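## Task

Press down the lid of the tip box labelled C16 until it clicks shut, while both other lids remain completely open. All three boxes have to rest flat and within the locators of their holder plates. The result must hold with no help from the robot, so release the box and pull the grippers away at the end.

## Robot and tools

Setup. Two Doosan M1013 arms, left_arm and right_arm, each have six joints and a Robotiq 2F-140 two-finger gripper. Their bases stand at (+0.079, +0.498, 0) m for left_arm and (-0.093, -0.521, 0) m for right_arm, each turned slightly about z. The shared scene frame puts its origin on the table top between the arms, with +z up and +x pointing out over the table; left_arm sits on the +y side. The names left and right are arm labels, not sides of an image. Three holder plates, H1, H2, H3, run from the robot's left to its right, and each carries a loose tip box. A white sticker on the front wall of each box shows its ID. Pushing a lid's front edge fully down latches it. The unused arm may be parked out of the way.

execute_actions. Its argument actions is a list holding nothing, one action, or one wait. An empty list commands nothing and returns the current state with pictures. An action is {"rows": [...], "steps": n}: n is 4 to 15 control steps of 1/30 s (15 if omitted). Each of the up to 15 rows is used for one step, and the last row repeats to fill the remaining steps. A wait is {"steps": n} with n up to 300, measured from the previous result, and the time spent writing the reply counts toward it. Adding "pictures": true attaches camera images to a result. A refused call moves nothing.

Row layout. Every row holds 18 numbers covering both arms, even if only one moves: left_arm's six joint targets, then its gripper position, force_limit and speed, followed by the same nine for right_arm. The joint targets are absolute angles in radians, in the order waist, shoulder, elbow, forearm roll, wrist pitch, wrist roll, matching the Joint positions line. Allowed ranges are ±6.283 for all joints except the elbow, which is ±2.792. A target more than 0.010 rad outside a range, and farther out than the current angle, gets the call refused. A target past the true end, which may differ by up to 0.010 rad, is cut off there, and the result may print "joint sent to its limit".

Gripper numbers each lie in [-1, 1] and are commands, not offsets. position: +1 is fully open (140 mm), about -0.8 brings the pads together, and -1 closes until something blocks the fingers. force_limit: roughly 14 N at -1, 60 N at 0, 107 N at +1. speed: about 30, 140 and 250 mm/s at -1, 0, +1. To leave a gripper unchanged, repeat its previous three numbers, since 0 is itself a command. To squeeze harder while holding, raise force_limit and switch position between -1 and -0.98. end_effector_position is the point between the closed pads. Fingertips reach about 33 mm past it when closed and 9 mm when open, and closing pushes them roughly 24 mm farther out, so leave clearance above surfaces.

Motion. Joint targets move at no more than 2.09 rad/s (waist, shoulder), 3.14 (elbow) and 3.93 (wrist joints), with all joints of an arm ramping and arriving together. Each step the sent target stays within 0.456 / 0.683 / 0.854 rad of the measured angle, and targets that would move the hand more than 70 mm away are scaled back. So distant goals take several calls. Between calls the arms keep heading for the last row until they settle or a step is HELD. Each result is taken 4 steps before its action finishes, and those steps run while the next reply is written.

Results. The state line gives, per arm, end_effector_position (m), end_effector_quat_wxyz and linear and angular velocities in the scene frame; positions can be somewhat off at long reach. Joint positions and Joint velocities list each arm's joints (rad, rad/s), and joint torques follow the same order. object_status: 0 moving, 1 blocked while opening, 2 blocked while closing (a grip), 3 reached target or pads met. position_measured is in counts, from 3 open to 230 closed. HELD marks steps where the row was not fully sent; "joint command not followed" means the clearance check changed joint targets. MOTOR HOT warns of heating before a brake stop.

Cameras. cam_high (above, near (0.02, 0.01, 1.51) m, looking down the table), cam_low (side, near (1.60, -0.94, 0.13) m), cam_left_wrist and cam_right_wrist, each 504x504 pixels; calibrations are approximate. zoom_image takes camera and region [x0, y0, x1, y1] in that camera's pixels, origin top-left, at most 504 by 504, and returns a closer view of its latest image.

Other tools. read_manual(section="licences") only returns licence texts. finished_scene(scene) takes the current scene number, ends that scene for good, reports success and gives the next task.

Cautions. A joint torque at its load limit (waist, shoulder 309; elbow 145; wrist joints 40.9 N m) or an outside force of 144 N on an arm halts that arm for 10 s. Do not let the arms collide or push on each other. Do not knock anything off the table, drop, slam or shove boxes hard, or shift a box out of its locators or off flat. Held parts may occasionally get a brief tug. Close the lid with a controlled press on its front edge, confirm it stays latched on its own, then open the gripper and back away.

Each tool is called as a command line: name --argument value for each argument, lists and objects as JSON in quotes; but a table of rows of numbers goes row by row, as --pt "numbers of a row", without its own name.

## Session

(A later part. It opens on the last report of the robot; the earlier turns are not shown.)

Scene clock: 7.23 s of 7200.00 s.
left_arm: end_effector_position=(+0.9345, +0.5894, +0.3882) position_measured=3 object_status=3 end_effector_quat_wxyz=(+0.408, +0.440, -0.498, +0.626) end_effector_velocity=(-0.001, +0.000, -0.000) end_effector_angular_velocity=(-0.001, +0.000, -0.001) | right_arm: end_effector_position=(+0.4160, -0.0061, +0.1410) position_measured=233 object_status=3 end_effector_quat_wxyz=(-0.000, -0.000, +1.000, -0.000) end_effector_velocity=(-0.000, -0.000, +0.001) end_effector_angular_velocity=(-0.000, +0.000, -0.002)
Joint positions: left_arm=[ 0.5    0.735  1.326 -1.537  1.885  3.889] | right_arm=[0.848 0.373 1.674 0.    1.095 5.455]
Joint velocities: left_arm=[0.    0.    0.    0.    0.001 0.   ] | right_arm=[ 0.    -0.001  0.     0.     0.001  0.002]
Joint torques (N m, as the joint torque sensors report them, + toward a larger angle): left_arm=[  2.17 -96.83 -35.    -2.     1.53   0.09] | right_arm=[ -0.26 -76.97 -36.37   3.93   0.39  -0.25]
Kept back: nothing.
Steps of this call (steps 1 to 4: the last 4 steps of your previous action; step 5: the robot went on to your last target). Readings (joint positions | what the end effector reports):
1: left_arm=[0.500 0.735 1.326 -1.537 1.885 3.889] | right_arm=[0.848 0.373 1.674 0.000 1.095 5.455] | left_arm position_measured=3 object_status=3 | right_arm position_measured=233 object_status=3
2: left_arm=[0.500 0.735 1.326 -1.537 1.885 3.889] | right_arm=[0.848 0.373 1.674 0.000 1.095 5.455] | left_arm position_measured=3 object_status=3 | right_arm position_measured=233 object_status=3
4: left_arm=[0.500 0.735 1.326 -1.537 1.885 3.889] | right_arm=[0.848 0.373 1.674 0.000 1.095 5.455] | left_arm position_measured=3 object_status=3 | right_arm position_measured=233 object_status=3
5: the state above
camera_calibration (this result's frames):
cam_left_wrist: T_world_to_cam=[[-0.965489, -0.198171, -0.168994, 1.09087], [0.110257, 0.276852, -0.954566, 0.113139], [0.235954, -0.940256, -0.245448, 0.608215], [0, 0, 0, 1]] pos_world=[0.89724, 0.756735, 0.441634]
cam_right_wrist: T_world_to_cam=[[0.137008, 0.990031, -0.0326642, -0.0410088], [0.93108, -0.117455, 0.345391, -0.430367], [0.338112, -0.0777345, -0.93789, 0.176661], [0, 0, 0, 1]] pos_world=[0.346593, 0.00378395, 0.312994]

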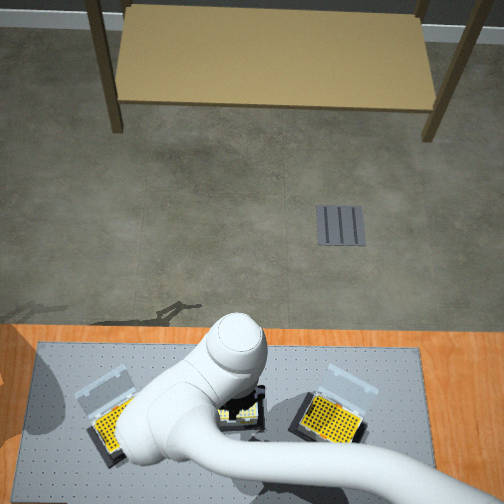

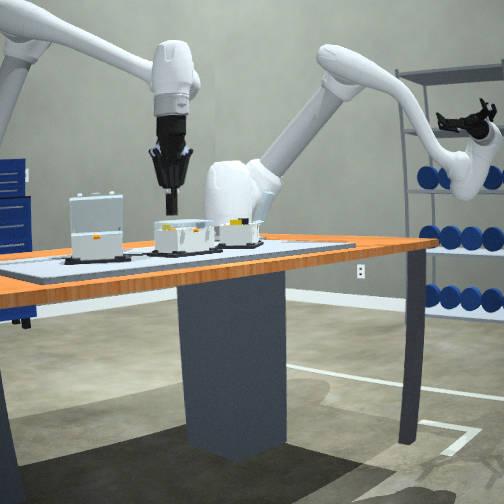

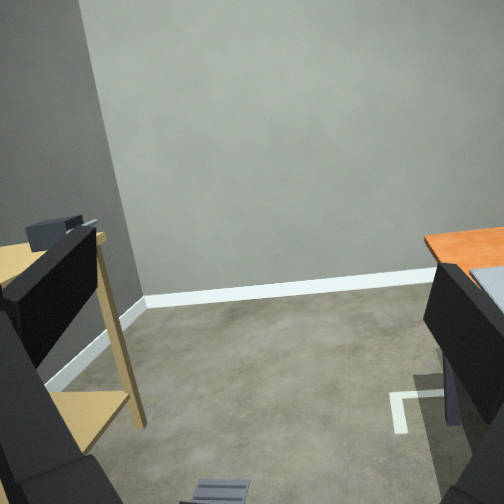

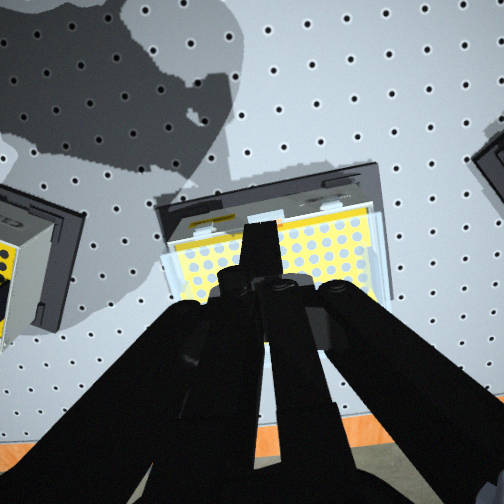

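execute_actions --actions '[{"rows":[[0.5,0.735,1.326,-1.537,1.885,3.889,1,0,0,0.848,0.388,1.693,0,1.061,5.455,-1,0,0]],"steps":15}]' --pictures true

zoom_image --camera "cam_low" --region '[130, 160, 270, 270]'

Scene clock: 17.77 s of 7200.00 s.
left_arm: end_effector_position=(+0.9345, +0.5894, +0.3882) position_measured=3 object_status=3 end_effector_quat_wxyz=(+0.408, +0.440, -0.498, +0.626) end_effector_velocity=(-0.000, -0.000, +0.000) end_effector_angular_velocity=(-0.002, +0.001, -0.002) | right_arm: end_effector_position=(+0.4159, -0.0063, +0.1237) position_measured=233 object_status=3 end_effector_quat_wxyz=(+0.000, -0.000, +1.000, +0.000) end_effector_velocity=(+0.000, +0.000, +0.000) end_effector_angular_velocity=(+0.000, -0.000, -0.000)
Joint positions: left_arm=[ 0.5    0.735  1.326 -1.537  1.885  3.889] | right_arm=[ 0.848  0.385  1.691 -0.     1.064  5.455]
Joint velocities: left_arm=[-0.     0.    -0.    -0.001  0.002 -0.001] | right_arm=[ 0.  0. -0. -0. -0.  0.]
Joint torques (N m, as the joint torque sensors report them, + toward a larger angle): left_arm=[  3.78 -97.61 -36.13  -1.95   1.41   0.48] | right_arm=[ -0.4  -60.31 -30.53   4.13  -2.92  -0.41]
FORCE FAULT: contact force on the right arm reached its limit, and that arm stopped for 10 seconds. The contact can be on any part of that arm, not only on its tool. That arm's remaining commands of this call were not run. That arm holds still and accepts commands again. Move the arm away from the contact; if what it grips holds it there, let go first. Pushing or pulling that hard again can fault the arm again.
Kept back: nothing.
The stop of the right arm began at step 16 of this call (marked STOPPED below). From that step on that arm followed nothing that you had sent. 7 of its steps, steps kept back included, did not run and will not run. The other arm was sent all steps of this action in this call, none kept back. Nothing is kept back now, and the robot has no last target.
Steps of this call (steps 1 to 7: the robot went on to your last target; steps 8 to 18: the first 11 steps of this action; steps 19 to 22: the last 4 steps of this action, not kept back; steps 23 to 316: the stop continued). Readings (joint positions | what the end effector reports):
8: left_arm=[0.500 0.735 1.326 -1.537 1.885 3.889] | right_arm=[0.848 0.373 1.675 0.000 1.093 5.455] | left_arm position_measured=3 object_status=3 | right_arm position_measured=233 object_status=3
9: left_arm=[0.500 0.735 1.326 -1.537 1.885 3.889] | right_arm=[0.848 0.377 1.680 0.000 1.082 5.455] | left_arm position_measured=3 object_status=3 | right_arm position_measured=233 object_status=3
11: left_arm=[0.500 0.735 1.326 -1.537 1.885 3.889] | right_arm=[0.848 0.387 1.691 -0.000 1.065 5.455] | left_arm position_measured=3 object_status=3 | right_arm position_measured=233 object_status=3
15: left_arm=[0.500 0.735 1.326 -1.537 1.885 3.889] | right_arm=[0.848 0.387 1.692 -0.000 1.062 5.455] | left_arm position_measured=3 object_status=3 | right_arm position_measured=233 object_status=3
16: left_arm=[0.500 0.735 1.326 -1.537 1.885 3.889] | right_arm=[0.848 0.386 1.691 -0.000 1.063 5.455] | left_arm position_measured=3 object_status=3 | right_arm position_measured=233 object_status=3 STOPPED (the right arm)
316: the state above
camera_calibration (this result's frames):
cam_left_wrist: T_world_to_cam=[[-0.965485, -0.198178, -0.16901, 1.09089], [0.110268, 0.276865, -0.954561, 0.113123], [0.235966, -0.940251, -0.245456, 0.608205], [0, 0, 0, 1]] pos_world=[0.897244, 0.756735, 0.441641]
cam_right_wrist: T_world_to_cam=[[0.137028, 0.990068, -0.0314294, -0.0415551], [0.930643, -0.117805, 0.346447, -0.424231], [0.339303, -0.0767224, -0.937543, 0.159939], [0, 0, 0, 1]] pos_world=[0.346234, 0.00343663, 0.295617]

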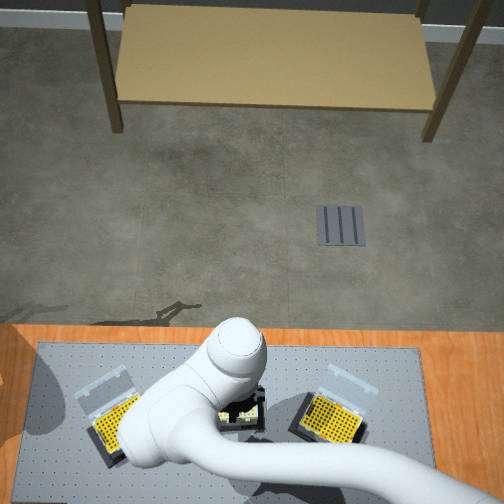

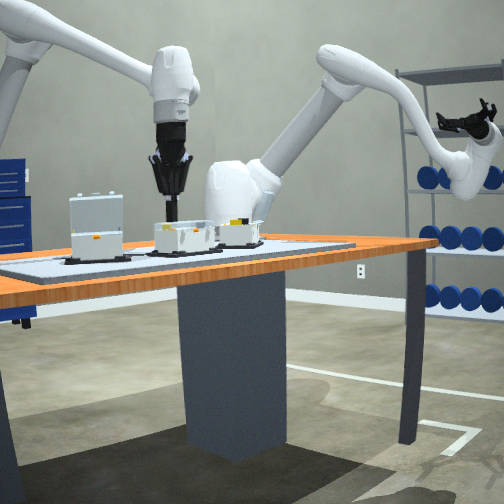

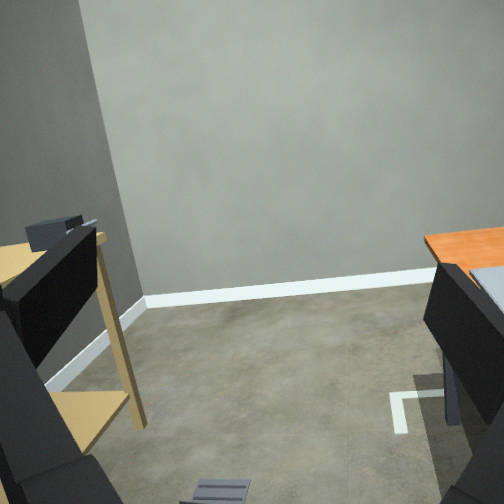

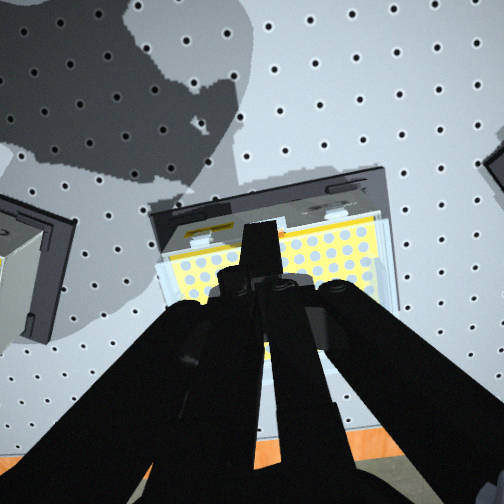

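Region (130, 160, 270, 270) of cam_low's 504x504 image, scaled by 3.600, with more detail than that image has; it fills the top 396 rows of this view, and the rest is white.

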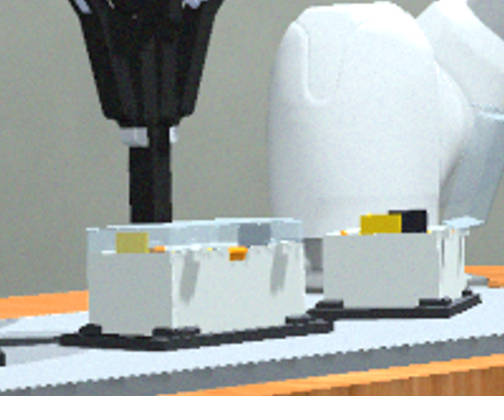

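Pressed hard; lift and check.

execute_actions --actions '[{"rows":[[0.5,0.735,1.326,-1.537,1.885,3.889,1,0,0,0.848,0.25,1.6,0,1.2,5.0,-1,0,0]],"steps":15}]'

execute_actions --actions '[{"rows":[[0.5,0.735,1.326,-1.537,1.885,3.889,1,0,0,0.848,0.0,1.9,0,0.75,4.5,-1,0,0]],"steps":15}]'

execute_actions --actions '[{"steps":8}]' --pictures true

zoom_image --camera "cam_right_wrist" --region '[100, 50, 400, 350]'

zoom_image --camera "cam_low" --region '[130, 160, 270, 270]'

Scene clock: 18.37 s of 7200.00 s.
left_arm: end_effector_position=(+0.9345, +0.5894, +0.3882) position_measured=3 object_status=3 end_effector_quat_wxyz=(+0.408, +0.440, -0.498, +0.626) end_effector_velocity=(+0.000, -0.000, +0.000) end_effector_angular_velocity=(-0.000, -0.001, -0.000) | right_arm: end_effector_position=(+0.4159, -0.0062, +0.2569) position_measured=233 object_status=3 end_effector_quat_wxyz=(+0.037, -0.208, +0.977, +0.022) end_effector_velocity=(-0.020, -0.018, +0.275) end_effector_angular_velocity=(+0.064, -0.176, +0.849)
Joint positions: left_arm=[ 0.5    0.735  1.326 -1.537  1.885  3.889] | right_arm=[ 0.848  0.26   1.607 -0.     1.189  5.036]
Joint velocities: left_arm=[-0. -0. -0. -0. -0.  0.] | right_arm=[-0.    -0.257 -0.171 -0.     0.255 -0.852]
Joint torques (N m, as the joint torque sensors report them, + toward a larger angle): left_arm=[   2.7  -100.    -35.19   -1.52    1.75    0.3 ] | right_arm=[ -3.63 -34.9  -26.17   3.03   0.31   0.  ]
Steps of this call (steps 1 to 7: nothing new was sent; steps 8 to 18: the first 11 steps of this action). Readings (joint positions | what the end effector reports):
8: left_arm=[0.500 0.735 1.326 -1.537 1.885 3.889] | right_arm=[0.848 0.385 1.691 -0.000 1.064 5.454] | left_arm position_measured=3 object_status=3 | right_arm position_measured=233 object_status=3
9: left_arm=[0.500 0.735 1.326 -1.537 1.885 3.889] | right_arm=[0.848 0.382 1.689 -0.000 1.067 5.442] | left_arm position_measured=3 object_status=3 | right_arm position_measured=233 object_status=3
11: left_arm=[0.500 0.735 1.326 -1.537 1.885 3.889] | right_arm=[0.848 0.362 1.675 -0.000 1.088 5.375] | left_arm position_measured=3 object_status=3 | right_arm position_measured=233 object_status=3
15: left_arm=[0.500 0.735 1.326 -1.537 1.885 3.889] | right_arm=[0.848 0.299 1.633 -0.000 1.151 5.165] | left_arm position_measured=3 object_status=3 | right_arm position_measured=233 object_status=3
18: the state above

Scene clock: 18.87 s of 7200.00 s.
left_arm: end_effector_position=(+0.9345, +0.5894, +0.3882) position_measured=3 object_status=3 end_effector_quat_wxyz=(+0.408, +0.440, -0.498, +0.626) end_effector_velocity=(-0.000, -0.001, -0.000) end_effector_angular_velocity=(+0.000, -0.000, -0.000) | right_arm: end_effector_position=(+0.3900, -0.0301, +0.2976) position_measured=233 object_status=3 end_effector_quat_wxyz=(+0.228, -0.439, +0.867, +0.064) end_effector_velocity=(-0.041, -0.038, +0.047) end_effector_angular_velocity=(+0.128, -0.565, +0.556)
Joint positions: left_arm=[ 0.5    0.735  1.326 -1.537  1.885  3.889] | right_arm=[ 0.848  0.008  1.89  -0.     0.766  4.517]
Joint velocities: left_arm=[-0.001 -0.     0.001  0.    -0.     0.001] | right_arm=[ 0.    -0.312  0.372  0.    -0.563 -0.626]
Joint torques (N m, as the joint torque sensors report them, + toward a larger angle): left_arm=[  2.95 -97.88 -35.55  -1.89   1.68   0.44] | right_arm=[ -8.08  -9.19 -46.94   5.06  -0.74  -0.28]
Steps of this call (steps 1 to 4: the last 4 steps of your previous action; steps 5 to 15: the first 11 steps of this action). Readings (joint positions | what the end effector reports):
5: left_arm=[0.500 0.735 1.326 -1.537 1.885 3.889] | right_arm=[0.848 0.249 1.601 -0.000 1.199 4.999] | left_arm position_measured=3 object_status=3 | right_arm position_measured=233 object_status=3
6: left_arm=[0.500 0.735 1.326 -1.537 1.885 3.889] | right_arm=[0.848 0.244 1.608 -0.000 1.188 4.987] | left_arm position_measured=3 object_status=3 | right_arm position_measured=233 object_status=3
8: left_arm=[0.500 0.735 1.326 -1.537 1.885 3.889] | right_arm=[0.848 0.211 1.649 -0.000 1.128 4.920] | left_arm position_measured=3 object_status=3 | right_arm position_measured=233 object_status=3
12: left_arm=[0.500 0.735 1.326 -1.537 1.885 3.889] | right_arm=[0.848 0.072 1.814 -0.000 0.881 4.646] | left_arm position_measured=3 object_status=3 | right_arm position_measured=233 object_status=3
15: the state above

Scene clock: 19.13 s of 7200.00 s.
left_arm: end_effector_position=(+0.9345, +0.5894, +0.3882) position_measured=3 object_status=3 end_effector_quat_wxyz=(+0.408, +0.440, -0.498, +0.626) end_effector_velocity=(+0.000, +0.000, -0.001) end_effector_angular_velocity=(-0.001, +0.001, +0.000) | right_arm: end_effector_position=(+0.3891, -0.0310, +0.2986) position_measured=233 object_status=3 end_effector_quat_wxyz=(+0.235, -0.446, +0.861, +0.064) end_effector_velocity=(-0.000, -0.000, -0.001) end_effector_angular_velocity=(-0.001, -0.000, +0.002)
Joint positions: left_arm=[ 0.5    0.735  1.326 -1.537  1.885  3.889] | right_arm=[ 0.848  0.     1.9   -0.     0.75   4.5  ]
Joint velocities: left_arm=[ 0.     0.001 -0.    -0.     0.    -0.   ] | right_arm=[-0.     0.     0.001  0.    -0.001 -0.002]
Joint torques (N m, as the joint torque sensors report them, + toward a larger angle): left_arm=[  2.84 -97.96 -35.6   -1.83   1.48   0.16] | right_arm=[ -0.77 -41.36 -39.72   4.19  -0.82  -0.37]
Kept back: nothing.
Steps of this call (steps 1 to 4: the last 4 steps of your previous action; steps 5 to 8: the robot went on to your last target). Readings (joint positions | what the end effector reports):
1: left_arm=[0.500 0.735 1.326 -1.537 1.885 3.889] | right_arm=[0.848 0.001 1.898 -0.000 0.753 4.503] | left_arm position_measured=3 object_status=3 | right_arm position_measured=233 object_status=3
2: left_arm=[0.500 0.735 1.326 -1.537 1.885 3.889] | right_arm=[0.848 0.000 1.899 -0.000 0.751 4.501] | left_arm position_measured=3 object_status=3 | right_arm position_measured=233 object_status=3
4: left_arm=[0.500 0.735 1.326 -1.537 1.885 3.889] | right_arm=[0.848 0.000 1.900 -0.000 0.750 4.500] | left_arm position_measured=3 object_status=3 | right_arm position_measured=233 object_status=3
8: the state above
camera_calibration (this result's frames):
cam_left_wrist: T_world_to_cam=[[-0.965485, -0.198178, -0.16901, 1.09089], [0.110268, 0.276865, -0.954561, 0.113123], [0.235966, -0.940251, -0.245456, 0.608205], [0, 0, 0, 1]] pos_world=[0.897244, 0.756736, 0.441641]
cam_right_wrist: T_world_to_cam=[[-0.711338, 0.69999, -0.0633369, 0.322669], [0.432144, 0.506652, 0.746026, -0.368812], [0.554301, 0.503306, -0.662898, 0.1834], [0, 0, 0, 1]] pos_world=[0.287248, -0.131312, 0.417156]

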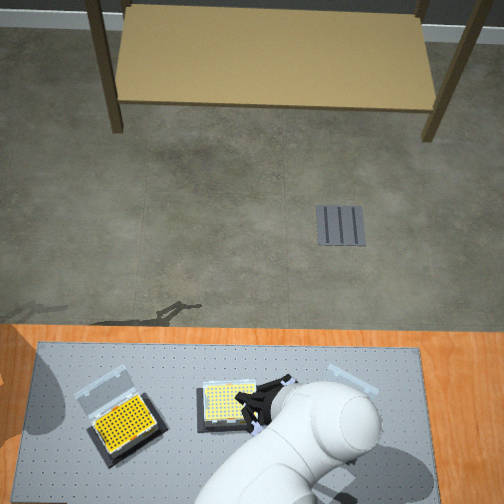

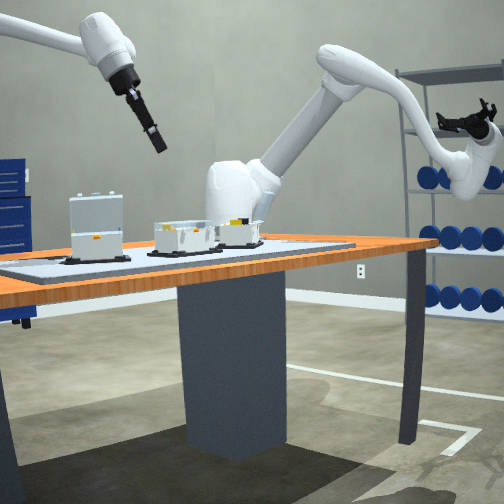

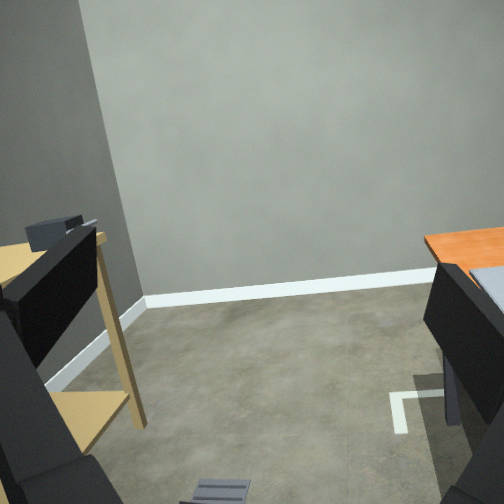

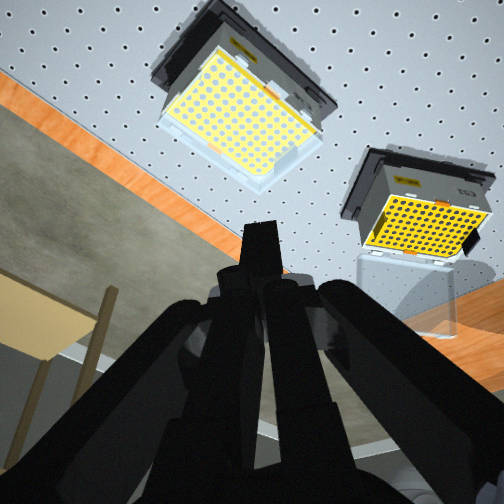

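Region (100, 50, 400, 350) of cam_right_wrist's 504x504 image, scaled by 1.680, with more detail than that image has.

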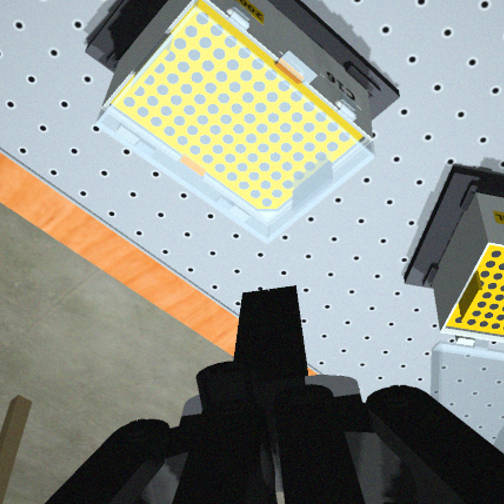

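Region (130, 160, 270, 270) of cam_low's 504x504 image, scaled by 3.600, with more detail than that image has; it fills the top 396 rows of this view, and the rest is white.

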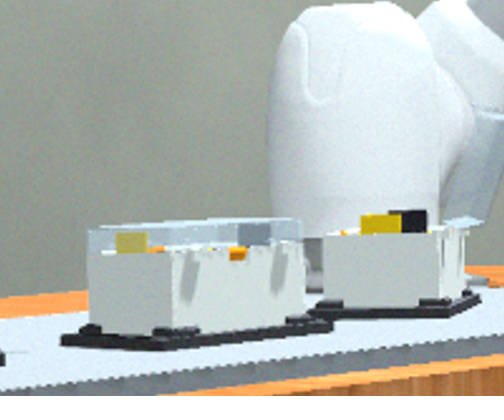

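finished_scene --scene 1

The scene is finished: the task was done.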